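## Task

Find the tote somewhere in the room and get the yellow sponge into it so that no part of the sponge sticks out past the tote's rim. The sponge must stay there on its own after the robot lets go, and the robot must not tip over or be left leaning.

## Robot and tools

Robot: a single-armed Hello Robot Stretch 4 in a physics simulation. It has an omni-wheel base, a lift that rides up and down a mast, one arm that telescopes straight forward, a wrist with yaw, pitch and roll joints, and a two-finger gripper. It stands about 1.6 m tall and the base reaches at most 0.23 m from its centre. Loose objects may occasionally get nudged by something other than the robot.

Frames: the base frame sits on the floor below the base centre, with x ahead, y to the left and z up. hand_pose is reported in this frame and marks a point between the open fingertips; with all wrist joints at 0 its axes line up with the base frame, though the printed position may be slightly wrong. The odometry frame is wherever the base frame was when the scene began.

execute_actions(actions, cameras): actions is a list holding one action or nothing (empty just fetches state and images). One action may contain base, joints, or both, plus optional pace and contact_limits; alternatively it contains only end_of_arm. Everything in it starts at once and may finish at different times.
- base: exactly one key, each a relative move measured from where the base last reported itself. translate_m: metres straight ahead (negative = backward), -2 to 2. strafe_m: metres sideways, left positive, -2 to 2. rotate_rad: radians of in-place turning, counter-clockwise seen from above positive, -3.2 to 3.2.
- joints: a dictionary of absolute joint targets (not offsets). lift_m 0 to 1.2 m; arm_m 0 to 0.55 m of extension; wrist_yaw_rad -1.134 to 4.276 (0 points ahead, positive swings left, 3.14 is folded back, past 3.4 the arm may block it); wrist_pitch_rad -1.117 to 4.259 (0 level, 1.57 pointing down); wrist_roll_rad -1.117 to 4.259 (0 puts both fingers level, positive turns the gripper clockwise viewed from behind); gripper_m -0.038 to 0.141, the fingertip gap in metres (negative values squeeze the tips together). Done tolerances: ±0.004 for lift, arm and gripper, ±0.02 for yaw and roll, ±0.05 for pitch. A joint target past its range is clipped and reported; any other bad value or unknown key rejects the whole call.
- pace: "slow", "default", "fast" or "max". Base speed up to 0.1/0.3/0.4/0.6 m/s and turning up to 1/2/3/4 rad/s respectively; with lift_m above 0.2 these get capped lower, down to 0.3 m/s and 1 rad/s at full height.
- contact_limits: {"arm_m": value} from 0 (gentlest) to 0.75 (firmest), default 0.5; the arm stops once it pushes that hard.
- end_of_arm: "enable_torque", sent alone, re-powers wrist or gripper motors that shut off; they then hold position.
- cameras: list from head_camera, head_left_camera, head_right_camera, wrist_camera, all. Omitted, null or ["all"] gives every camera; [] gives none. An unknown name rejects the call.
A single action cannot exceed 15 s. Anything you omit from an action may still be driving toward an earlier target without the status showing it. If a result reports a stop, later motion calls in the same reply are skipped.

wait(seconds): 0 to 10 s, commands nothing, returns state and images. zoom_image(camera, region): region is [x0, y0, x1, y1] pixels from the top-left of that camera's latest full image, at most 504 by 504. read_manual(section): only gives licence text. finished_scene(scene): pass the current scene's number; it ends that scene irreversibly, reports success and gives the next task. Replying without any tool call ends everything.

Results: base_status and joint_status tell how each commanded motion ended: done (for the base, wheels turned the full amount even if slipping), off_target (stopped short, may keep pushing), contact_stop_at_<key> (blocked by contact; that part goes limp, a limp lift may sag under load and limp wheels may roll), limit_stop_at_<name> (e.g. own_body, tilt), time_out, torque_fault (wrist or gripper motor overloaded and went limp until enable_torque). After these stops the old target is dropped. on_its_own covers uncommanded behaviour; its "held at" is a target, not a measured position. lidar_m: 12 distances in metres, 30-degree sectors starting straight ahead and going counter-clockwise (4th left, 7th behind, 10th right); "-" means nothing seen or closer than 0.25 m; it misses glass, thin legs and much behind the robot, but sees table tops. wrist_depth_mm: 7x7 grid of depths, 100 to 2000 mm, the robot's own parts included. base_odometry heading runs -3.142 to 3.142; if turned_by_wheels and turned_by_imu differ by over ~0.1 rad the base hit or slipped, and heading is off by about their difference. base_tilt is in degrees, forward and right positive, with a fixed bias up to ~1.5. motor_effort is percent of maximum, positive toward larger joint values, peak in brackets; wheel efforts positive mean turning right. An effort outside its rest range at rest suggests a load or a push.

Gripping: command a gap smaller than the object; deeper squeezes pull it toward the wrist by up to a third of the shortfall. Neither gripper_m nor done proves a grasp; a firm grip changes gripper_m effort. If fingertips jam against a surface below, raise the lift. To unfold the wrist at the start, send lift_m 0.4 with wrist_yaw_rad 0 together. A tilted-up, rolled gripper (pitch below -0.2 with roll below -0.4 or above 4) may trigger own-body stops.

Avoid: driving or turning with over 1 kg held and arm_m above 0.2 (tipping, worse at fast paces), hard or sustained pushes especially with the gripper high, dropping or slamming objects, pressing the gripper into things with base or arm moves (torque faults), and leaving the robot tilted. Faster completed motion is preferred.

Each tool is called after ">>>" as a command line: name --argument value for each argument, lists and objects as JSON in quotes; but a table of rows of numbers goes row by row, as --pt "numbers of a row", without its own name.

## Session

>>> execute_actions --actions '[]'

Scene clock: 0.00 s.
base_odometry: x=+0.000 y=+0.000 heading=+0.000 (m, m, rad; odometry frame)
turned_by_wheels: +0.000 (rad since the last result)
turned_by_imu: +0.000 (rad since the last result)
base_tilt: forward=-0.3 right=+0.9 (deg)
lidar_m: 0.69 0.74 0.99 1.48 1.29 0.85 0.78 2.39 1.25 1.12 1.14 2.47
base_status: not commanded
joint_positions: lift_m=+0.212 arm_m=+0.001 wrist_yaw_rad=+3.098 wrist_pitch_rad=-0.004 wrist_roll_rad=+0.012 gripper_m=+0.057
joint_status: not commanded
motor_effort: lift_m=+20 arm_m=+0 wrist_yaw_rad=-1 wrist_pitch_rad=-5 wrist_roll_rad=-1 gripper_m=-4 wheel_0=+0 wheel_1=+0 wheel_2=+0 (%)
hand_pose: x=-0.1124 y=+0.0998 z=+0.3915 quat_wxyz=(+0.022, +0.002, +0.006, +1.000) (m; base frame)
wrist_depth_mm: - 133 878 891 931 960 976 / - 124 184 904 946 960 991 / - 136 211 931 960 976 1008 / 137 161 904 917 946 991 1025 / 1921 1921 931 931 960 1008 1042 / 1078 1182 931 151 960 1008 1060 / 809 820 891 - 878 798 809
pictures: head_camera, head_left_camera, head_right_camera, wrist_camera
Images, in order (width x height): head_camera 420x560, head_left_camera 420x672, head_right_camera 420x672, wrist_camera 616x392.

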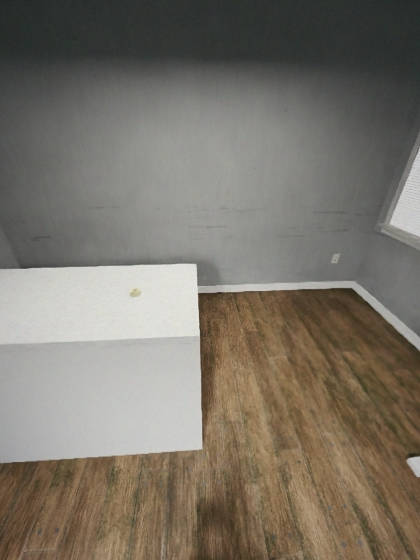

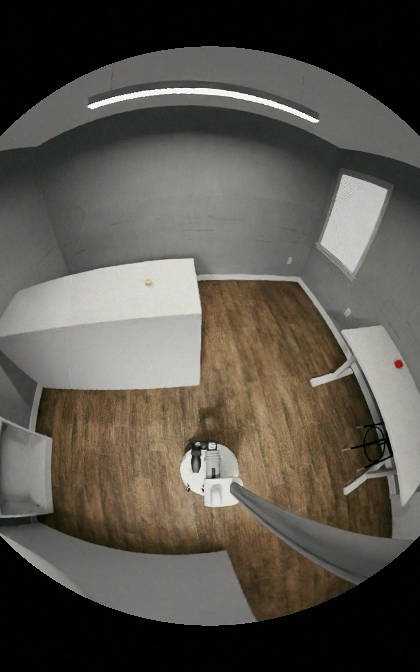

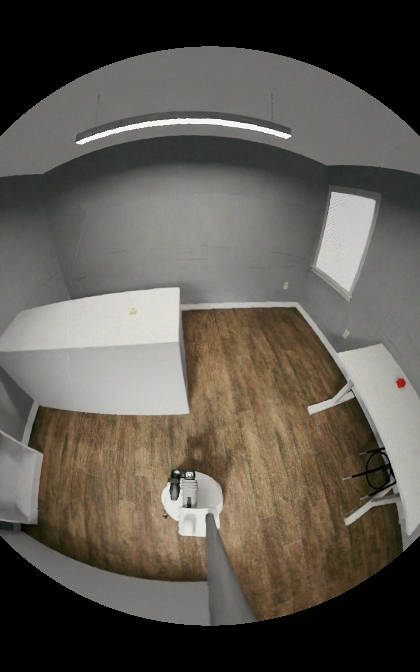

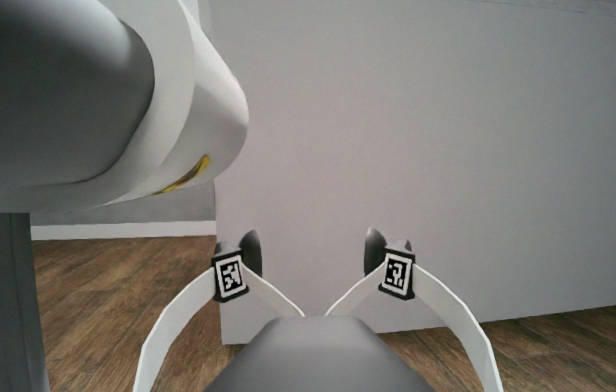

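That looks like tape. Look the other way.

>>> execute_actions --actions '[{"base":{"rotate_rad":2.6},"pace":"fast"}]' --cameras '["head_camera","head_left_camera","head_right_camera"]'

Scene clock: 4.20 s.
base_odometry: x=+0.000 y=+0.000 heading=+2.600 (m, m, rad; odometry frame)
turned_by_wheels: +2.600 (rad since the last result)
turned_by_imu: +2.624 (rad since the last result)
base_tilt: forward=-0.3 right=+0.9 (deg)
lidar_m: 0.84 0.74 2.36 1.26 1.15 1.14 2.52 0.72 0.73 0.95 1.45 1.28
base_status: done
joint_positions: lift_m=+0.212 arm_m=+0.001 wrist_yaw_rad=+3.098 wrist_pitch_rad=-0.004 wrist_roll_rad=+0.012 gripper_m=+0.057
joint_status: not commanded
motor_effort: lift_m=+20(20) arm_m=+0(0) wrist_yaw_rad=+0(1) wrist_pitch_rad=-5(5) wrist_roll_rad=-2(0) gripper_m=-5(3) wheel_0=+1(8) wheel_1=+1(7) wheel_2=+2(8) (%)
hand_pose: x=-0.1124 y=+0.0998 z=+0.3915 quat_wxyz=(+0.022, +0.002, +0.006, +1.000) (m; base frame)
wrist_depth_mm: - 133 - - - 1921 1618 / - 125 184 - - 1397 1160 / - 136 211 - - 1983 1618 / 137 162 - - - 1983 1661 / 1756 1921 1756 1921 1499 1618 1576 / 1025 1160 1008 151 991 1098 1098 / 778 831 891 - 878 798 809
pictures: head_camera, head_left_camera, head_right_camera
Images, in order (width x height): head_camera 420x560, head_left_camera 420x672, head_right_camera 420x672.

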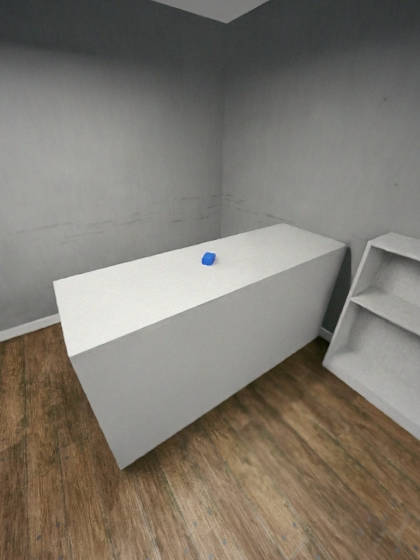

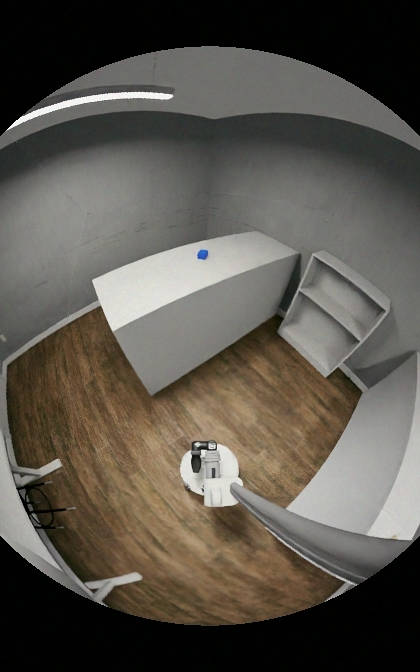

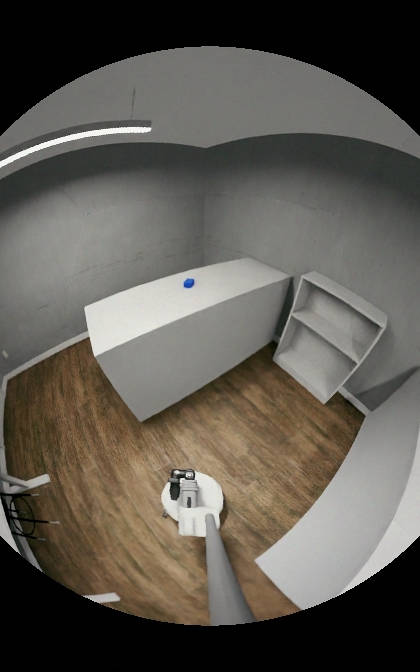

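>>> execute_actions --actions '[{"base":{"rotate_rad":1.8},"pace":"fast"}]' --cameras '["head_camera","head_left_camera"]'

Scene clock: 7.27 s.
base_odometry: x=+0.000 y=+0.000 heading=-1.883 (m, m, rad; odometry frame)
turned_by_wheels: +1.800 (rad since the last result)
turned_by_imu: +1.817 (rad since the last result)
base_tilt: forward=-0.3 right=+0.9 (deg)
lidar_m: 1.15 1.11 1.22 2.41 0.72 0.81 1.24 1.47 1.01 0.77 0.77 2.42
base_status: done
joint_positions: lift_m=+0.212 arm_m=+0.001 wrist_yaw_rad=+3.098 wrist_pitch_rad=-0.004 wrist_roll_rad=+0.012 gripper_m=+0.057
joint_status: not commanded
motor_effort: lift_m=+20(20) arm_m=+0(0) wrist_yaw_rad=-1(1) wrist_pitch_rad=-5(5) wrist_roll_rad=-1(2) gripper_m=-3(4) wheel_0=+1(6) wheel_1=+1(7) wheel_2=+2(7) (%)
hand_pose: x=-0.1124 y=+0.0998 z=+0.3915 quat_wxyz=(+0.022, +0.002, +0.006, +1.000) (m; base frame)
wrist_depth_mm: - 133 1863 - 1098 820 668 / - 125 184 1661 1118 820 683 / - 136 211 1661 1118 831 676 / 137 162 1921 1708 1160 854 676 / 1499 1537 1537 1618 1008 854 683 / 1060 1182 1008 151 991 788 699 / 820 831 878 - 854 768 707
pictures: head_camera, head_left_camera
Images, in order (width x height): head_camera 420x560, head_left_camera 420x672.

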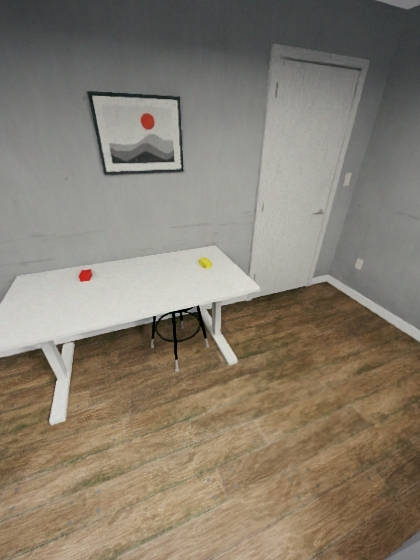

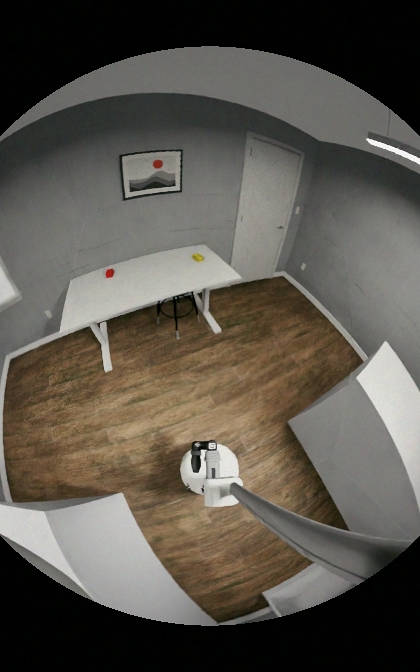

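>>> zoom_image --camera "head_camera" --region '[140,230,290,320]'

Region (140, 230, 290, 320) of head_camera's 420x560 image, scaled by 3.360, with more detail than that image has; it fills the top 302 rows of this view, and the rest is white.

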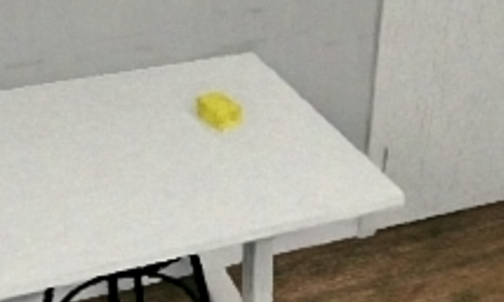

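>>> execute_actions --actions '[{"base":{"rotate_rad":-0.52},"pace":"fast"}]' --cameras '[]'

>>> execute_actions --actions '[{"base":{"translate_m":1.0},"joints":{"lift_m":0.9,"wrist_yaw_rad":0,"wrist_pitch_rad":0.6,"gripper_m":0.13},"pace":"max"}]' --cameras '[]'

>>> execute_actions --actions '[{"base":{"rotate_rad":1.3},"pace":"fast"}]'

Scene clock: 17.87 s.
base_odometry: x=+0.000 y=+0.000 heading=-2.402 (m, m, rad; odometry frame)
turned_by_wheels: -0.520 (rad since the last result)
turned_by_imu: -0.525 (rad since the last result)
base_tilt: forward=-0.3 right=+0.9 (deg)
lidar_m: 2.43 1.14 1.11 1.23 2.43 0.71 0.84 1.24 1.46 0.97 0.76 0.78
base_status: done
joint_positions: lift_m=+0.212 arm_m=+0.001 wrist_yaw_rad=+3.098 wrist_pitch_rad=-0.004 wrist_roll_rad=+0.012 gripper_m=+0.057
joint_status: not commanded
motor_effort: lift_m=+20(20) arm_m=+0(0) wrist_yaw_rad=-1(1) wrist_pitch_rad=-5(5) wrist_roll_rad=-3(2) gripper_m=-3(4) wheel_0=+1(3) wheel_1=+1(7) wheel_2=+1(7) (%)
hand_pose: x=-0.1124 y=+0.0998 z=+0.3915 quat_wxyz=(+0.022, +0.002, +0.006, +1.000) (m; base frame)
wrist_depth_mm: - 133 1025 917 809 723 1921 / - 125 185 946 809 732 1921 / - 136 211 946 820 741 1921 / 138 162 1138 976 842 759 1983 / 1708 1499 1138 976 788 759 1756 / 1060 1160 1025 151 820 741 1098 / 820 820 891 - 820 778 809
pictures: none
No camera images: the call's "cameras" was empty. Leave "cameras" out to get every camera's image.

Scene clock: 21.13 s.
base_odometry: x=-0.739 y=-0.674 heading=-2.402 (m, m, rad; odometry frame)
turned_by_wheels: +0.000 (rad since the last result)
turned_by_imu: -0.003 (rad since the last result)
base_tilt: forward=-0.3 right=+0.9 (deg)
lidar_m: 1.63 1.31 0.51 0.60 0.92 1.68 1.69 2.11 0.55 0.61 1.57 1.53
base_status: done
joint_positions: lift_m=+0.900 arm_m=+0.001 wrist_yaw_rad=+0.000 wrist_pitch_rad=+0.602 wrist_roll_rad=+0.011 gripper_m=+0.130
joint_status: all done
motor_effort: lift_m=+24(25) arm_m=+0(0) wrist_yaw_rad=-2(8) wrist_pitch_rad=-5(2) wrist_roll_rad=+0(2) gripper_m=-1(4) wheel_0=-1(7) wheel_1=+0(6) wheel_2=+1(14) (%)
hand_pose: x=+0.4099 y=-0.0874 z=+0.9147 quat_wxyz=(+0.955, +0.005, +0.296, -0.002) (m; base frame)
wrist_depth_mm: 1042 1205 1464 1618 1397 1182 1042 / 1060 1281 1576 1756 1464 1255 1098 / 1138 1366 1756 1863 1576 1366 1205 / 1205 1464 1661 1661 1618 1464 1281 / 1281 1397 1397 1464 1397 1397 1366 / 1229 1205 1205 156 1205 1205 1205 / 1118 1098 1138 - 1118 1078 1078
pictures: none
No camera images: the call's "cameras" was empty. Leave "cameras" out to get every camera's image.

Scene clock: 23.07 s.
base_odometry: x=-0.739 y=-0.674 heading=-1.102 (m, m, rad; odometry frame)
turned_by_wheels: +1.300 (rad since the last result)
turned_by_imu: +1.312 (rad since the last result)
base_tilt: forward=-0.3 right=+0.9 (deg)
lidar_m: 0.54 0.72 1.39 1.63 1.95 0.57 0.56 0.72 1.53 1.56 1.39 0.54
base_status: done
joint_positions: lift_m=+0.900 arm_m=+0.001 wrist_yaw_rad=+0.000 wrist_pitch_rad=+0.602 wrist_roll_rad=+0.011 gripper_m=+0.130
joint_status: not commanded
motor_effort: lift_m=+24(24) arm_m=+0(0) wrist_yaw_rad=-2(2) wrist_pitch_rad=-4(4) wrist_roll_rad=-2(0) gripper_m=-2(2) wheel_0=+1(6) wheel_1=+1(4) wheel_2=+1(6) (%)
hand_pose: x=+0.4099 y=-0.0874 z=+0.9147 quat_wxyz=(+0.955, +0.005, +0.296, -0.002) (m; base frame)
wrist_depth_mm: 1255 1205 1160 1078 1008 917 866 / 931 917 891 891 866 976 931 / 723 707 699 699 683 1060 1008 / 1366 597 569 569 569 1160 1098 / 1430 1397 517 504 480 1308 1205 / 1229 1205 1182 156 1160 1182 1229 / 1118 1098 1118 - 1098 1098 1098
pictures: head_camera, head_left_camera, head_right_camera, wrist_camera
Images, in order (width x height): head_camera 420x560, head_left_camera 420x672, head_right_camera 420x672, wrist_camera 616x392.

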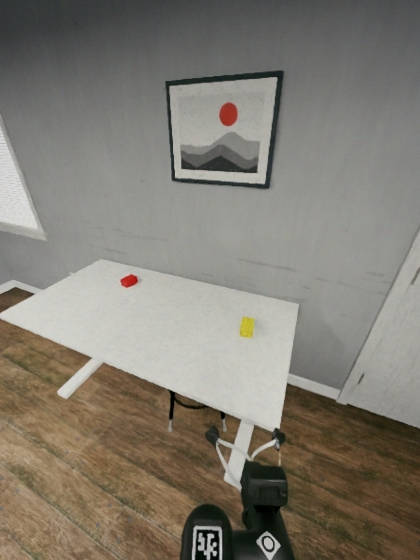

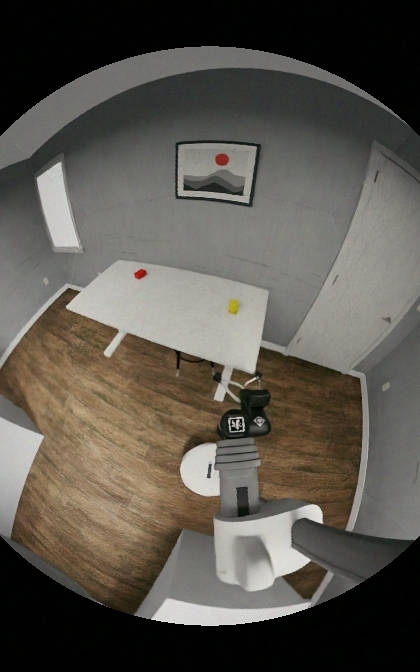

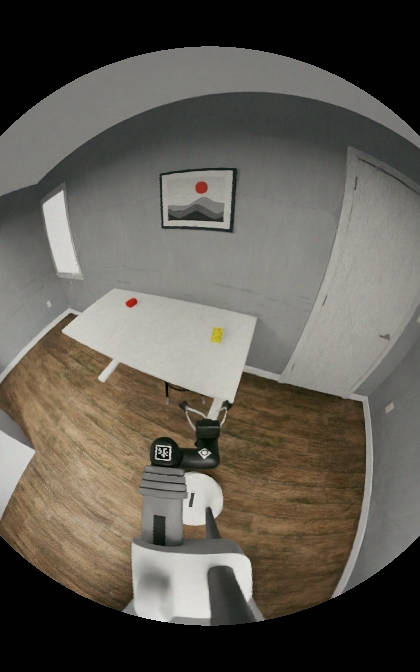

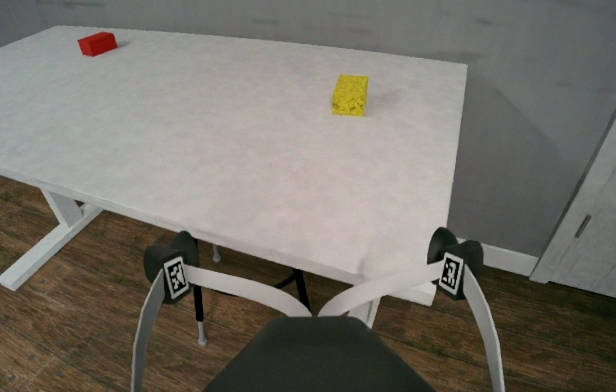

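>>> execute_actions --actions '[{"base":{"strafe_m":-0.09},"joints":{"arm_m":0.3,"lift_m":0.86},"pace":"fast"}]' --cameras '[]'

>>> execute_actions --actions '[{"base":{"translate_m":0.15}}]' --cameras '["wrist_camera","head_left_camera"]'

Scene clock: 29.27 s.
base_odometry: x=-0.819 y=-0.714 heading=-1.102 (m, m, rad; odometry frame)
turned_by_wheels: +0.000 (rad since the last result)
turned_by_imu: +0.000 (rad since the last result)
base_tilt: forward=-0.3 right=+0.9 (deg)
lidar_m: 0.51 0.69 1.32 1.72 2.02 0.58 0.61 0.75 1.44 1.47 1.37 0.57
base_status: done
joint_positions: lift_m=+0.860 arm_m=+0.299 wrist_yaw_rad=+0.000 wrist_pitch_rad=+0.602 wrist_roll_rad=+0.011 gripper_m=+0.130
joint_status: all done
motor_effort: lift_m=+17(21) arm_m=+8(9) wrist_yaw_rad=-2(0) wrist_pitch_rad=-4(4) wrist_roll_rad=+1(1) gripper_m=-1(1) wheel_0=+0(7) wheel_1=+1(8) wheel_2=+0(2) (%)
hand_pose: x=+0.7074 y=-0.0874 z=+0.8753 quat_wxyz=(+0.955, +0.005, +0.296, -0.002) (m; base frame)
wrist_depth_mm: 1025 960 866 788 715 661 615 / 831 809 788 778 741 707 661 / 640 627 621 569 609 741 715 / 517 512 512 492 500 831 788 / 433 433 433 433 427 917 854 / 373 364 366 156 362 1008 960 / 336 329 338 - 336 1042 1042
pictures: none
No camera images: the call's "cameras" was empty. Leave "cameras" out to get every camera's image.

Scene clock: 31.10 s.
base_odometry: x=-0.752 y=-0.848 heading=-1.102 (m, m, rad; odometry frame)
turned_by_wheels: +0.000 (rad since the last result)
turned_by_imu: -0.001 (rad since the last result)
base_tilt: forward=-0.3 right=+0.9 (deg)
lidar_m: 0.37 0.49 1.01 1.73 1.98 0.71 0.75 0.95 1.50 1.51 1.20 0.39
base_status: done
joint_positions: lift_m=+0.860 arm_m=+0.299 wrist_yaw_rad=+0.000 wrist_pitch_rad=+0.602 wrist_roll_rad=+0.011 gripper_m=+0.130
joint_status: not commanded
motor_effort: lift_m=+17(17) arm_m=+8(8) wrist_yaw_rad=-1(2) wrist_pitch_rad=-4(4) wrist_roll_rad=-2(0) gripper_m=+1(0) wheel_0=-1(3) wheel_1=+0(4) wheel_2=+0(9) (%)
hand_pose: x=+0.7074 y=-0.0874 z=+0.8753 quat_wxyz=(+0.955, +0.005, +0.296, -0.002) (m; base frame)
wrist_depth_mm: 878 778 707 640 591 539 504 / 831 809 750 707 640 585 539 / 640 627 615 615 609 609 591 / 517 517 508 508 504 496 640 / 433 436 430 384 427 410 715 / 375 366 364 156 362 359 798 / 334 329 338 - 334 330 904
pictures: head_left_camera, wrist_camera
Images, in order (width x height): head_left_camera 420x672, wrist_camera 616x392.

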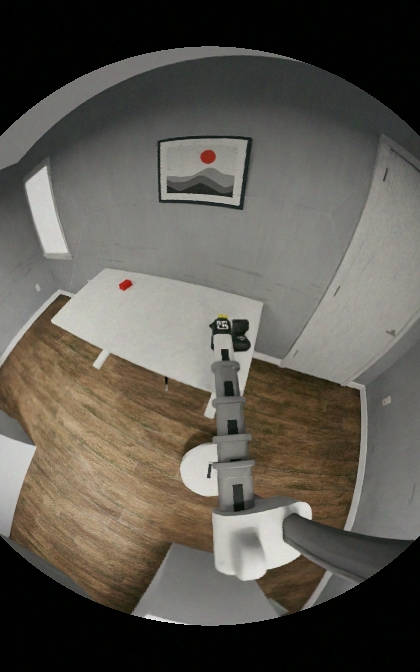

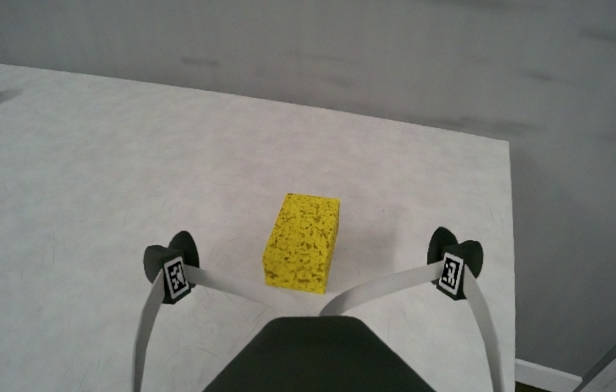

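>>> execute_actions --actions '[{"joints":{"arm_m":0.425,"lift_m":0.79}}]' --cameras '[]'

>>> execute_actions --actions '[{"joints":{"lift_m":0.754}}]' --cameras '["wrist_camera"]'

Scene clock: 35.93 s.
base_odometry: x=-0.752 y=-0.848 heading=-1.102 (m, m, rad; odometry frame)
turned_by_wheels: +0.000 (rad since the last result)
turned_by_imu: +0.000 (rad since the last result)
base_tilt: forward=-0.3 right=+0.9 (deg)
lidar_m: 0.35 0.49 1.01 1.73 1.98 0.74 0.75 0.95 1.49 1.53 1.24 0.38
base_status: not commanded
joint_positions: lift_m=+0.790 arm_m=+0.424 wrist_yaw_rad=+0.000 wrist_pitch_rad=+0.602 wrist_roll_rad=+0.011 gripper_m=+0.130
joint_status: all done
motor_effort: lift_m=+16(16) arm_m=+8(8) wrist_yaw_rad=-2(2) wrist_pitch_rad=-5(4) wrist_roll_rad=+0(1) gripper_m=-1(1) wheel_0=-1(1) wheel_1=-1(0) wheel_2=+0(0) (%)
hand_pose: x=+0.8324 y=-0.0874 z=+0.8053 quat_wxyz=(+0.955, +0.005, +0.296, -0.002) (m; base frame)
wrist_depth_mm: 715 640 574 525 480 439 410 / 647 627 591 564 521 473 442 / 500 492 484 477 473 477 469 / 404 399 399 397 394 392 389 / 340 340 336 279 336 324 329 / 293 287 278 156 285 281 286 / 264 258 265 - 263 255 254
pictures: none
No camera images: the call's "cameras" was empty. Leave "cameras" out to get every camera's image.

Scene clock: 36.90 s.
base_odometry: x=-0.752 y=-0.848 heading=-1.102 (m, m, rad; odometry frame)
turned_by_wheels: +0.000 (rad since the last result)
turned_by_imu: +0.000 (rad since the last result)
base_tilt: forward=-0.3 right=+1.0 (deg)
lidar_m: 0.38 0.47 1.00 1.73 1.98 0.72 0.76 0.92 1.51 1.54 1.21 0.35
base_status: not commanded
joint_positions: lift_m=+0.754 arm_m=+0.424 wrist_yaw_rad=+0.000 wrist_pitch_rad=+0.602 wrist_roll_rad=+0.011 gripper_m=+0.130
joint_status: all done
motor_effort: lift_m=+16(17) arm_m=+8(8) wrist_yaw_rad=-1(2) wrist_pitch_rad=-4(4) wrist_roll_rad=-2(3) gripper_m=-1(1) wheel_0=-1(1) wheel_1=+0(0) wheel_2=+0(0) (%)
hand_pose: x=+0.8324 y=-0.0874 z=+0.7693 quat_wxyz=(+0.955, +0.005, +0.296, -0.002) (m; base frame)
wrist_depth_mm: 699 634 574 525 480 439 410 / 559 544 535 525 500 473 442 / 427 421 415 410 410 407 407 / 347 345 343 271 338 338 334 / 293 294 274 231 289 277 285 / 252 247 220 156 244 240 246 / 226 223 228 - 225 219 221
pictures: wrist_camera
Images, in order (width x height): wrist_camera 616x392.

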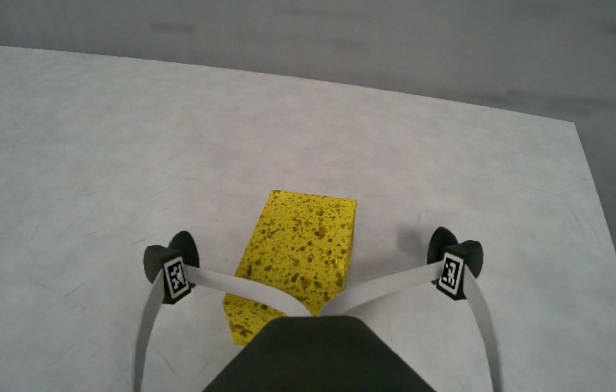

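>>> execute_actions --actions '[{"base":{"strafe_m":0.015},"joints":{"lift_m":0.742}}]' --cameras '[]'

>>> execute_actions --actions '[{"joints":{"gripper_m":0.015}}]' --cameras '["wrist_camera"]'

>>> execute_actions --actions '[{"joints":{"lift_m":0.83}}]' --cameras '["wrist_camera"]'

Scene clock: 40.77 s.
base_odometry: x=-0.738 y=-0.841 heading=-1.102 (m, m, rad; odometry frame)
turned_by_wheels: +0.000 (rad since the last result)
turned_by_imu: +0.000 (rad since the last result)
base_tilt: forward=-0.3 right=+0.9 (deg)
lidar_m: 0.39 0.50 1.01 1.71 1.98 0.71 0.74 0.91 1.51 1.55 1.24 0.38
base_status: done
joint_positions: lift_m=+0.742 arm_m=+0.424 wrist_yaw_rad=+0.000 wrist_pitch_rad=+0.602 wrist_roll_rad=+0.011 gripper_m=+0.130
joint_status: all done
motor_effort: lift_m=+16(18) arm_m=+8(8) wrist_yaw_rad=-2(2) wrist_pitch_rad=-4(4) wrist_roll_rad=+0(2) gripper_m=-3(1) wheel_0=+0(5) wheel_1=-1(7) wheel_2=+0(0) (%)
hand_pose: x=+0.8324 y=-0.0874 z=+0.7573 quat_wxyz=(+0.955, +0.005, +0.296, -0.002) (m; base frame)
wrist_depth_mm: 691 634 580 530 484 442 415 / 525 517 500 496 496 469 445 / 404 399 394 392 387 387 384 / 330 329 325 262 320 317 315 / 277 277 274 215 257 262 268 / 239 233 227 156 230 228 232 / 213 210 216 - 213 208 209
pictures: none
No camera images: the call's "cameras" was empty. Leave "cameras" out to get every camera's image.

Scene clock: 42.83 s.
base_odometry: x=-0.738 y=-0.841 heading=-1.102 (m, m, rad; odometry frame)
turned_by_wheels: +0.000 (rad since the last result)
turned_by_imu: +0.000 (rad since the last result)
base_tilt: forward=-0.3 right=+0.9 (deg)
lidar_m: 0.37 0.50 0.97 1.72 1.97 0.70 0.74 0.94 1.52 1.54 1.25 0.37
base_status: not commanded
joint_positions: lift_m=+0.742 arm_m=+0.424 wrist_yaw_rad=+0.000 wrist_pitch_rad=+0.602 wrist_roll_rad=+0.011 gripper_m=+0.016
joint_status: all done
motor_effort: lift_m=+16(16) arm_m=+8(8) wrist_yaw_rad=-2(2) wrist_pitch_rad=-4(4) wrist_roll_rad=-1(1) gripper_m=-26(27) wheel_0=+0(0) wheel_1=-1(1) wheel_2=+0(0) (%)
hand_pose: x=+0.8324 y=-0.0874 z=+0.7573 quat_wxyz=(+0.955, +0.005, +0.296, -0.002) (m; base frame)
wrist_depth_mm: 691 634 580 530 484 442 413 / 530 517 500 496 492 469 442 / 404 399 392 392 387 387 384 / 327 327 325 240 320 319 315 / 277 276 218 205 211 270 267 / 238 227 188 177 211 224 232 / 213 211 216 - 213 206 208
pictures: wrist_camera
Images, in order (width x height): wrist_camera 616x392.

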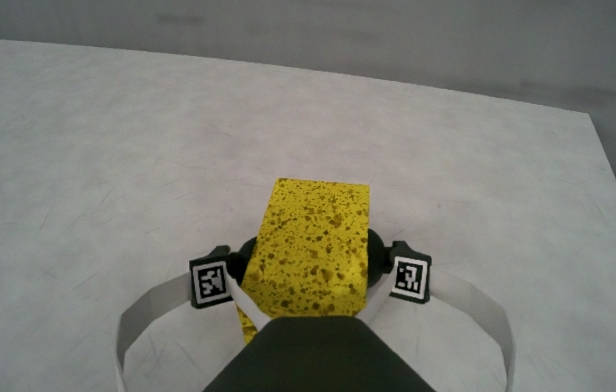

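Scene clock: 44.20 s.
base_odometry: x=-0.738 y=-0.841 heading=-1.102 (m, m, rad; odometry frame)
turned_by_wheels: +0.000 (rad since the last result)
turned_by_imu: +0.000 (rad since the last result)
base_tilt: forward=-0.3 right=+1.0 (deg)
lidar_m: 0.39 0.50 1.00 1.72 1.96 0.70 0.75 0.96 1.52 1.55 1.25 0.40
base_status: not commanded
joint_positions: lift_m=+0.830 arm_m=+0.424 wrist_yaw_rad=+0.000 wrist_pitch_rad=+0.602 wrist_roll_rad=+0.011 gripper_m=+0.016
joint_status: all done
motor_effort: lift_m=+26(28) arm_m=+8(8) wrist_yaw_rad=-2(2) wrist_pitch_rad=-4(4) wrist_roll_rad=+0(1) gripper_m=-27(29) wheel_0=+0(0) wheel_1=-1(1) wheel_2=+0(0) (%)
hand_pose: x=+0.8324 y=-0.0874 z=+0.8445 quat_wxyz=(+0.955, +0.005, +0.296, -0.002) (m; base frame)
wrist_depth_mm: 715 647 580 530 484 442 413 / 759 691 647 574 525 480 445 / 574 564 559 554 549 521 488 / 466 462 459 240 452 449 459 / 392 392 217 204 211 384 382 / 338 324 187 177 211 315 329 / 304 298 306 - 303 293 294
pictures: wrist_camera
Images, in order (width x height): wrist_camera 616x392.

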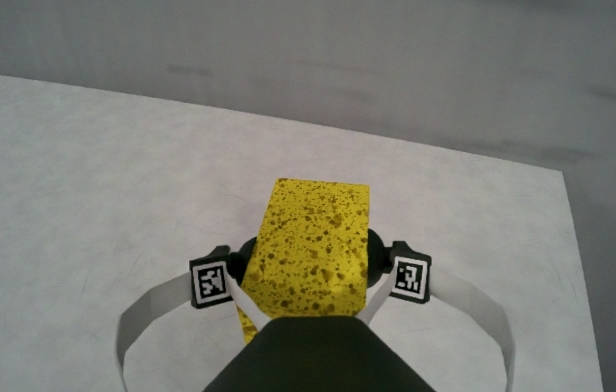

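>>> execute_actions --actions '[{"joints":{"arm_m":0.002},"pace":"fast"}]' --cameras '[]'

>>> execute_actions --actions '[{"base":{"rotate_rad":-2.2}}]' --cameras '["head_camera","head_right_camera"]'

Scene clock: 49.47 s.
base_odometry: x=-0.738 y=-0.841 heading=-1.102 (m, m, rad; odometry frame)
turned_by_wheels: +0.000 (rad since the last result)
turned_by_imu: +0.000 (rad since the last result)
base_tilt: forward=-0.3 right=+0.9 (deg)
lidar_m: 0.39 0.51 0.99 1.73 1.97 0.72 0.74 0.89 1.52 1.53 1.22 0.39
base_status: not commanded
joint_positions: lift_m=+0.830 arm_m=+0.003 wrist_yaw_rad=+0.000 wrist_pitch_rad=+0.602 wrist_roll_rad=+0.011 gripper_m=+0.016
joint_status: all done
motor_effort: lift_m=+26(26) arm_m=-8(7) wrist_yaw_rad=+0(2) wrist_pitch_rad=-5(5) wrist_roll_rad=+1(2) gripper_m=-25(26) wheel_0=+0(0) wheel_1=-1(1) wheel_2=+0(0) (%)
hand_pose: x=+0.4120 y=-0.0875 z=+0.8444 quat_wxyz=(+0.955, +0.006, +0.297, -0.002) (m; base frame)
wrist_depth_mm: 960 1008 960 904 842 778 723 / 759 741 723 707 707 820 778 / 574 574 564 564 554 931 854 / 469 466 466 240 455 1008 931 / 397 397 217 204 211 1138 1008 / 1138 338 188 178 210 1098 1098 / 1042 1042 1008 - 991 1008 1008
pictures: none
No camera images: the call's "cameras" was empty. Leave "cameras" out to get every camera's image.

Scene clock: 51.87 s.
base_odometry: x=-0.738 y=-0.841 heading=+2.981 (m, m, rad; odometry frame)
turned_by_wheels: -2.200 (rad since the last result)
turned_by_imu: -2.221 (rad since the last result)
base_tilt: forward=-0.3 right=+0.9 (deg)
lidar_m: 1.52 1.52 1.33 0.41 0.36 0.42 0.81 1.72 1.77 0.72 0.72 0.84
base_status: done
joint_positions: lift_m=+0.830 arm_m=+0.003 wrist_yaw_rad=+0.000 wrist_pitch_rad=+0.602 wrist_roll_rad=+0.011 gripper_m=+0.016
joint_status: not commanded
motor_effort: lift_m=+24(26) arm_m=-7(7) wrist_yaw_rad=-1(1) wrist_pitch_rad=-5(6) wrist_roll_rad=+0(1) gripper_m=-27(27) wheel_0=+1(3) wheel_1=+1(5) wheel_2=-1(5) (%)
hand_pose: x=+0.4120 y=-0.0874 z=+0.8446 quat_wxyz=(+0.955, +0.005, +0.296, -0.002) (m; base frame)
wrist_depth_mm: 1118 1182 1229 1281 1397 1499 1576 / 1182 1255 1336 1430 1537 1618 1756 / 1308 1366 1499 1576 1708 1808 1863 / 1464 1499 1618 241 1576 1537 1464 / 1366 1336 216 205 211 1308 1255 / 1138 1098 187 178 211 1098 768 / 1042 1025 1042 - 1042 1008 778
pictures: head_camera, head_right_camera
Images, in order (width x height): head_camera 420x560, head_right_camera 420x672.

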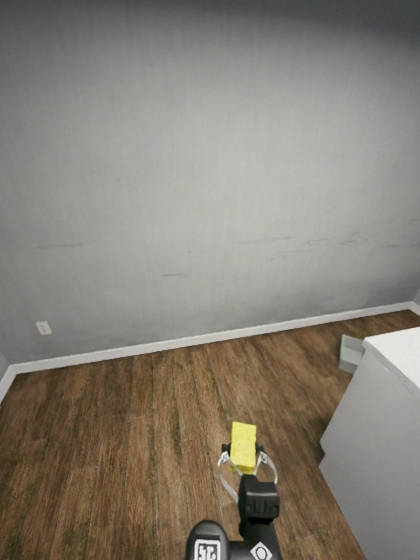

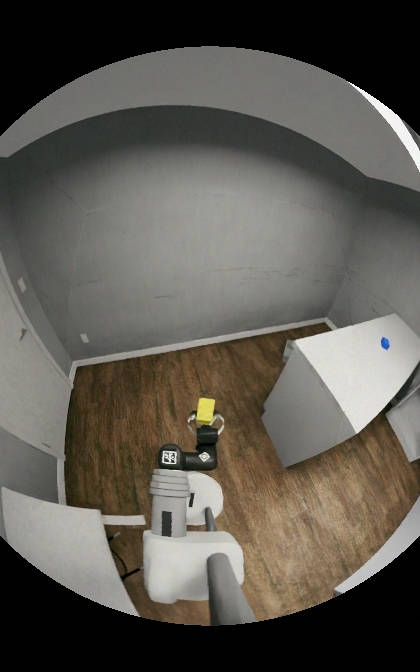

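>>> execute_actions --actions '[{"base":{"translate_m":0.9},"joints":{"lift_m":0.4},"pace":"fast"}]' --cameras '[]'

>>> execute_actions --actions '[{"base":{"rotate_rad":-1.15}}]' --cameras '["head_camera","wrist_camera"]'

Scene clock: 59.73 s.
base_odometry: x=-1.627 y=-0.698 heading=+2.981 (m, m, rad; odometry frame)
turned_by_wheels: +0.000 (rad since the last result)
turned_by_imu: -0.003 (rad since the last result)
base_tilt: forward=-0.3 right=+0.9 (deg)
lidar_m: 0.64 0.65 0.77 1.35 1.36 1.05 1.36 2.45 0.58 0.57 1.06 0.77
base_status: done
joint_positions: lift_m=+0.400 arm_m=+0.003 wrist_yaw_rad=+0.000 wrist_pitch_rad=+0.602 wrist_roll_rad=+0.011 gripper_m=+0.016
joint_status: all done
motor_effort: lift_m=+17(21) arm_m=-7(8) wrist_yaw_rad=-1(1) wrist_pitch_rad=-5(5) wrist_roll_rad=-1(0) gripper_m=-27(25) wheel_0=-2(6) wheel_1=-1(5) wheel_2=+0(8) (%)
hand_pose: x=+0.4120 y=-0.0874 z=+0.4152 quat_wxyz=(+0.955, +0.005, +0.296, -0.002) (m; base frame)
wrist_depth_mm: 387 407 433 462 488 517 544 / 418 442 473 500 535 574 609 / 455 484 521 554 603 647 699 / 508 539 585 241 676 741 798 / 564 603 217 204 210 768 759 / 621 621 187 177 211 634 654 / 609 591 609 - 603 580 591
pictures: none
No camera images: the call's "cameras" was empty. Leave "cameras" out to get every camera's image.

Scene clock: 61.53 s.
base_odometry: x=-1.627 y=-0.698 heading=+1.831 (m, m, rad; odometry frame)
turned_by_wheels: -1.150 (rad since the last result)
turned_by_imu: -1.161 (rad since the last result)
base_tilt: forward=-0.3 right=+0.9 (deg)
lidar_m: 1.05 0.81 0.67 0.66 0.74 1.21 1.37 1.08 1.06 2.48 0.63 0.58
base_status: done
joint_positions: lift_m=+0.400 arm_m=+0.003 wrist_yaw_rad=+0.000 wrist_pitch_rad=+0.602 wrist_roll_rad=+0.011 gripper_m=+0.016
joint_status: not commanded
motor_effort: lift_m=+18(18) arm_m=-7(7) wrist_yaw_rad=+0(2) wrist_pitch_rad=-5(5) wrist_roll_rad=+0(1) gripper_m=-26(25) wheel_0=+0(3) wheel_1=+1(4) wheel_2=+0(7) (%)
hand_pose: x=+0.4120 y=-0.0874 z=+0.4151 quat_wxyz=(+0.955, +0.006, +0.296, -0.002) (m; base frame)
wrist_depth_mm: 831 1118 1708 1863 1808 854 512 / 854 1118 1464 1397 1397 842 508 / 891 1078 1060 1008 1098 960 496 / 866 931 917 239 917 854 488 / 788 778 217 204 210 750 473 / 668 640 188 178 211 627 459 / 609 591 609 - 603 585 535
pictures: head_camera, wrist_camera
Images, in order (width x height): head_camera 420x560, wrist_camera 616x392.

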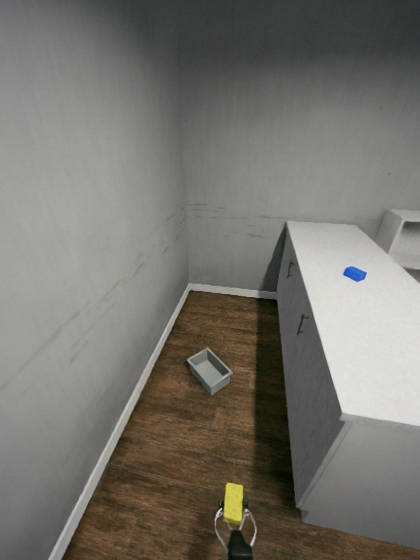

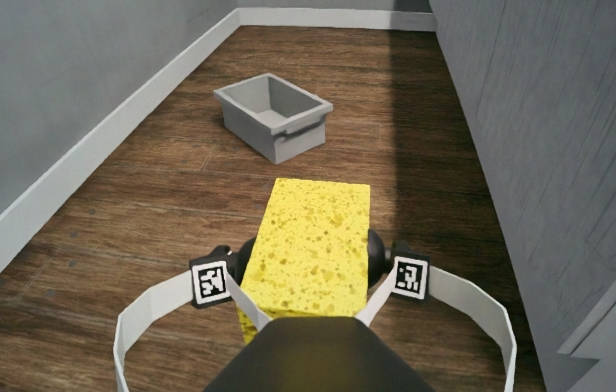

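>>> execute_actions --actions '[{"base":{"strafe_m":0.18},"joints":{"wrist_yaw_rad":-0.9,"wrist_pitch_rad":1.0,"arm_m":0.4},"pace":"fast"}]' --cameras '[]'

>>> execute_actions --actions '[{"base":{"translate_m":0.59},"joints":{"lift_m":0.3}}]' --cameras '["head_camera","wrist_camera"]'

Scene clock: 69.47 s.
base_odometry: x=-1.801 y=-0.744 heading=+1.831 (m, m, rad; odometry frame)
turned_by_wheels: +0.000 (rad since the last result)
turned_by_imu: +0.000 (rad since the last result)
base_tilt: forward=-0.3 right=+1.0 (deg)
lidar_m: 1.09 0.59 0.47 0.46 0.54 0.87 1.32 1.31 1.21 2.65 0.70 0.77
base_status: done
joint_positions: lift_m=+0.400 arm_m=+0.399 wrist_yaw_rad=-0.900 wrist_pitch_rad=+1.001 wrist_roll_rad=+0.011 gripper_m=+0.016
joint_status: all done
motor_effort: lift_m=+18(18) arm_m=+8(8) wrist_yaw_rad=-2(3) wrist_pitch_rad=-2(7) wrist_roll_rad=-1(0) gripper_m=-28(26) wheel_0=+1(9) wheel_1=+1(10) wheel_2=+2(1) (%)
hand_pose: x=+0.5978 y=-0.1762 z=+0.3355 quat_wxyz=(+0.789, +0.213, +0.430, -0.384) (m; base frame)
wrist_depth_mm: 661 809 809 788 683 488 415 / 715 723 741 723 715 603 455 / 627 676 676 668 661 654 640 / 627 621 621 240 621 621 609 / 574 580 217 204 211 574 569 / 535 525 188 178 211 517 530 / 508 504 508 - 508 500 500
pictures: none
No camera images: the call's "cameras" was empty. Leave "cameras" out to get every camera's image.

Scene clock: 72.93 s.
base_odometry: x=-1.952 y=-0.174 heading=+1.831 (m, m, rad; odometry frame)
turned_by_wheels: +0.000 (rad since the last result)
turned_by_imu: -0.002 (rad since the last result)
base_tilt: forward=-0.3 right=+0.9 (deg)
lidar_m: 0.56 0.52 0.37 0.38 0.45 0.69 1.93 1.64 2.03 0.54 0.56 0.53
base_status: done
joint_positions: lift_m=+0.300 arm_m=+0.399 wrist_yaw_rad=-0.900 wrist_pitch_rad=+1.001 wrist_roll_rad=+0.011 gripper_m=+0.016
joint_status: all done
motor_effort: lift_m=+17(19) arm_m=+8(7) wrist_yaw_rad=-2(2) wrist_pitch_rad=-3(3) wrist_roll_rad=-1(1) gripper_m=-26(27) wheel_0=-1(4) wheel_1=-1(5) wheel_2=+1(6) (%)
hand_pose: x=+0.5978 y=-0.1762 z=+0.2355 quat_wxyz=(+0.789, +0.213, +0.430, -0.384) (m; base frame)
wrist_depth_mm: 668 668 654 654 654 627 554 / 609 609 603 597 597 597 591 / 554 554 554 544 549 544 544 / 512 397 402 240 492 504 504 / 473 413 217 204 210 469 466 / 436 329 187 178 211 424 436 / 404 394 418 - 364 410 410
pictures: head_camera, wrist_camera
Images, in order (width x height): head_camera 420x560, wrist_camera 616x392.

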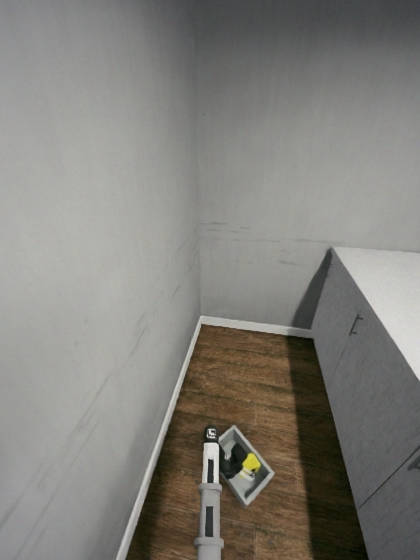

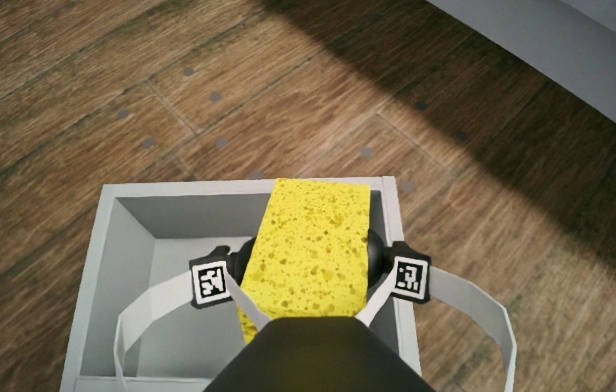

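>>> execute_actions --actions '[{"base":{"strafe_m":0.04},"joints":{"arm_m":0.465,"lift_m":0.26}}]' --cameras '["wrist_camera"]'

Scene clock: 77.23 s.
base_odometry: x=-1.991 y=-0.184 heading=+1.831 (m, m, rad; odometry frame)
turned_by_wheels: +0.000 (rad since the last result)
turned_by_imu: +0.000 (rad since the last result)
base_tilt: forward=-0.3 right=+0.9 (deg)
lidar_m: 0.57 0.43 0.34 0.33 0.36 0.62 1.91 1.63 2.01 0.56 0.61 0.51
base_status: done
joint_positions: lift_m=+0.260 arm_m=+0.464 wrist_yaw_rad=-0.900 wrist_pitch_rad=+1.001 wrist_roll_rad=+0.011 gripper_m=+0.016
joint_status: all done
motor_effort: lift_m=+16(16) arm_m=+8(9) wrist_yaw_rad=-1(1) wrist_pitch_rad=-3(3) wrist_roll_rad=+0(2) gripper_m=-26(26) wheel_0=+1(7) wheel_1=-1(7) wheel_2=-1(0) (%)
hand_pose: x=+0.6628 y=-0.1762 z=+0.1956 quat_wxyz=(+0.789, +0.213, +0.430, -0.384) (m; base frame)
wrist_depth_mm: 615 603 597 597 591 597 585 / 554 554 549 544 549 544 549 / 508 504 504 496 500 496 500 / 466 459 355 240 364 368 459 / 430 424 217 204 211 340 427 / 399 294 187 177 211 279 397 / 379 286 375 - 377 314 375
pictures: wrist_camera
Images, in order (width x height): wrist_camera 616x392.

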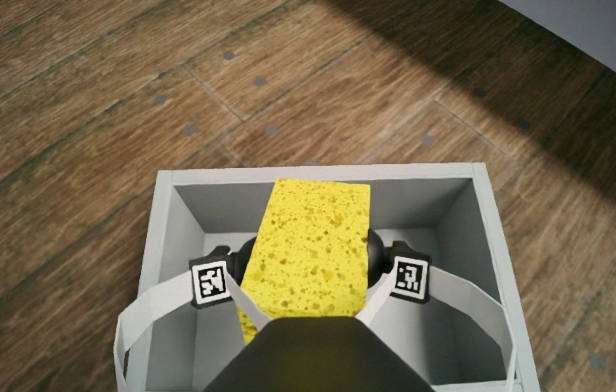

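>>> execute_actions --actions '[{"joints":{"lift_m":0.125}}]' --cameras '["wrist_camera"]'

Scene clock: 83.33 s.
base_odometry: x=-1.991 y=-0.184 heading=+1.831 (m, m, rad; odometry frame)
turned_by_wheels: +0.000 (rad since the last result)
turned_by_imu: +0.000 (rad since the last result)
base_tilt: forward=-0.3 right=+0.9 (deg)
lidar_m: 0.83 0.44 0.33 0.33 0.38 0.62 1.92 1.67 2.03 0.57 0.63 0.52
base_status: not commanded
joint_positions: lift_m=+0.125 arm_m=+0.464 wrist_yaw_rad=-0.900 wrist_pitch_rad=+1.001 wrist_roll_rad=+0.011 gripper_m=+0.016
joint_status: all done
motor_effort: lift_m=+16(15) arm_m=+8(8) wrist_yaw_rad=-1(1) wrist_pitch_rad=-3(3) wrist_roll_rad=+0(0) gripper_m=-27(26) wheel_0=+1(2) wheel_1=-1(1) wheel_2=+0(0) (%)
hand_pose: x=+0.6628 y=-0.1762 z=+0.0606 quat_wxyz=(+0.789, +0.213, +0.430, -0.384) (m; base frame)
wrist_depth_mm: 407 407 404 402 399 399 402 / 375 221 226 229 230 230 220 / 200 252 278 279 282 272 224 / 183 254 309 240 306 297 226 / 172 251 216 204 211 281 227 / 169 202 188 178 211 255 227 / 166 242 254 - 253 248 225
pictures: wrist_camera
Images, in order (width x height): wrist_camera 616x392.

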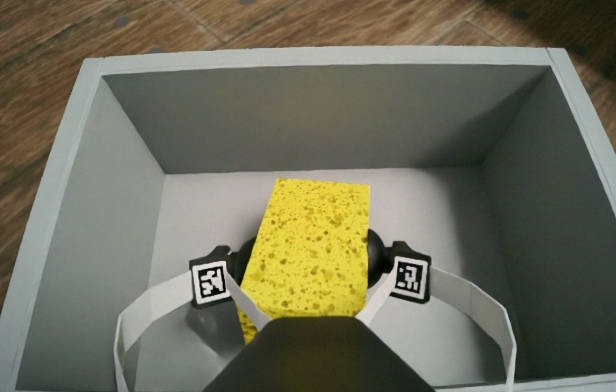

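>>> execute_actions --actions '[{"joints":{"lift_m":0.1,"wrist_pitch_rad":0.9},"pace":"slow"}]' --cameras '[]'

>>> execute_actions --actions '[{"joints":{"gripper_m":0.1}}]' --cameras '["wrist_camera"]'

>>> execute_actions --actions '[{"joints":{"lift_m":0.28,"wrist_pitch_rad":1.1},"pace":"fast"}]' --cameras '["wrist_camera"]'

Scene clock: 87.30 s.
base_odometry: x=-1.991 y=-0.184 heading=+1.831 (m, m, rad; odometry frame)
turned_by_wheels: +0.000 (rad since the last result)
turned_by_imu: +0.000 (rad since the last result)
base_tilt: forward=-0.3 right=+0.9 (deg)
lidar_m: 0.81 0.45 0.34 0.33 0.40 0.62 1.91 1.63 2.06 0.57 0.62 0.53
base_status: not commanded
joint_positions: lift_m=+0.100 arm_m=+0.464 wrist_yaw_rad=-0.900 wrist_pitch_rad=+0.902 wrist_roll_rad=+0.011 gripper_m=+0.016
joint_status: all done
motor_effort: lift_m=+16(17) arm_m=+7(8) wrist_yaw_rad=-1(1) wrist_pitch_rad=-4(4) wrist_roll_rad=+2(1) gripper_m=-24(27) wheel_0=+1(1) wheel_1=-1(1) wheel_2=+0(0) (%)
hand_pose: x=+0.6773 y=-0.1945 z=+0.0523 quat_wxyz=(+0.809, +0.194, +0.390, -0.394) (m; base frame)
wrist_depth_mm: 442 442 436 430 430 433 433 / 392 215 213 213 214 214 213 / 195 230 242 245 245 246 224 / 176 255 297 241 294 290 225 / 172 253 217 205 210 273 227 / 170 202 188 178 210 247 225 / 167 234 242 - 239 236 225
pictures: none
No camera images: the call's "cameras" was empty. Leave "cameras" out to get every camera's image.

Scene clock: 88.97 s.
base_odometry: x=-1.991 y=-0.184 heading=+1.831 (m, m, rad; odometry frame)
turned_by_wheels: +0.000 (rad since the last result)
turned_by_imu: +0.000 (rad since the last result)
base_tilt: forward=-0.3 right=+0.9 (deg)
lidar_m: 0.80 0.43 0.33 0.34 0.38 0.62 1.92 1.65 2.06 0.57 0.64 0.49
base_status: not commanded
joint_positions: lift_m=+0.100 arm_m=+0.464 wrist_yaw_rad=-0.900 wrist_pitch_rad=+0.902 wrist_roll_rad=+0.011 gripper_m=+0.100
joint_status: all done
motor_effort: lift_m=+16(16) arm_m=+8(8) wrist_yaw_rad=-2(1) wrist_pitch_rad=-4(5) wrist_roll_rad=-1(1) gripper_m=-4(26) wheel_0=+1(1) wheel_1=-1(1) wheel_2=+0(1) (%)
hand_pose: x=+0.6773 y=-0.1945 z=+0.0523 quat_wxyz=(+0.809, +0.194, +0.390, -0.394) (m; base frame)
wrist_depth_mm: 442 439 436 430 430 430 433 / 394 216 213 213 214 214 213 / 196 230 242 245 246 247 224 / 176 255 296 258 289 290 224 / 172 253 276 231 236 272 226 / 169 217 249 151 249 250 226 / 167 225 241 - 240 236 224
pictures: wrist_camera
Images, in order (width x height): wrist_camera 616x392.

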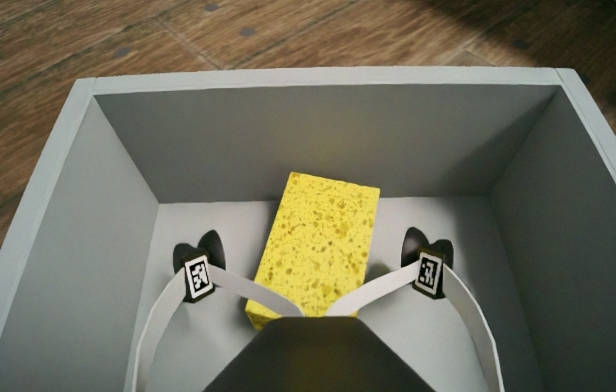

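Scene clock: 90.47 s.
base_odometry: x=-1.991 y=-0.184 heading=+1.831 (m, m, rad; odometry frame)
turned_by_wheels: +0.000 (rad since the last result)
turned_by_imu: +0.000 (rad since the last result)
base_tilt: forward=-0.3 right=+1.0 (deg)
lidar_m: 0.58 0.44 0.34 0.33 0.39 0.63 1.90 1.67 2.03 0.56 0.63 0.49
base_status: not commanded
joint_positions: lift_m=+0.280 arm_m=+0.464 wrist_yaw_rad=-0.900 wrist_pitch_rad=+1.101 wrist_roll_rad=+0.011 gripper_m=+0.100
joint_status: all done
motor_effort: lift_m=+25(30) arm_m=+8(8) wrist_yaw_rad=-1(2) wrist_pitch_rad=-1(1) wrist_roll_rad=+2(1) gripper_m=+1(2) wheel_0=+1(1) wheel_1=+0(1) wheel_2=+0(0) (%)
hand_pose: x=+0.6473 y=-0.1567 z=+0.2007 quat_wxyz=(+0.766, +0.232, +0.469, -0.373) (m; base frame)
wrist_depth_mm: 559 554 549 549 544 544 554 / 521 517 512 508 512 512 508 / 488 484 368 373 377 480 480 / 459 449 418 404 439 402 452 / 430 427 399 387 421 342 427 / 407 402 397 151 399 294 404 / 392 382 312 - 281 282 384
pictures: wrist_camera
Images, in order (width x height): wrist_camera 616x392.

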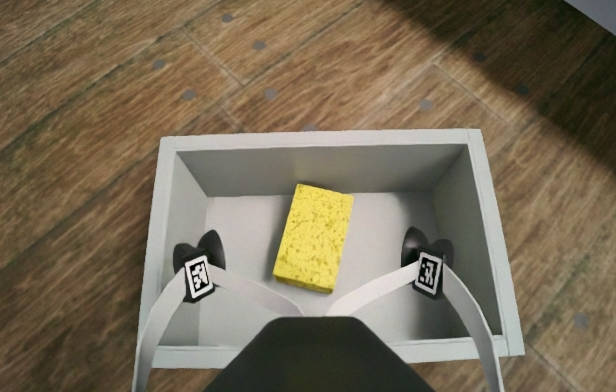

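>>> finished_scene --scene 2

The scene is finished: the task was done.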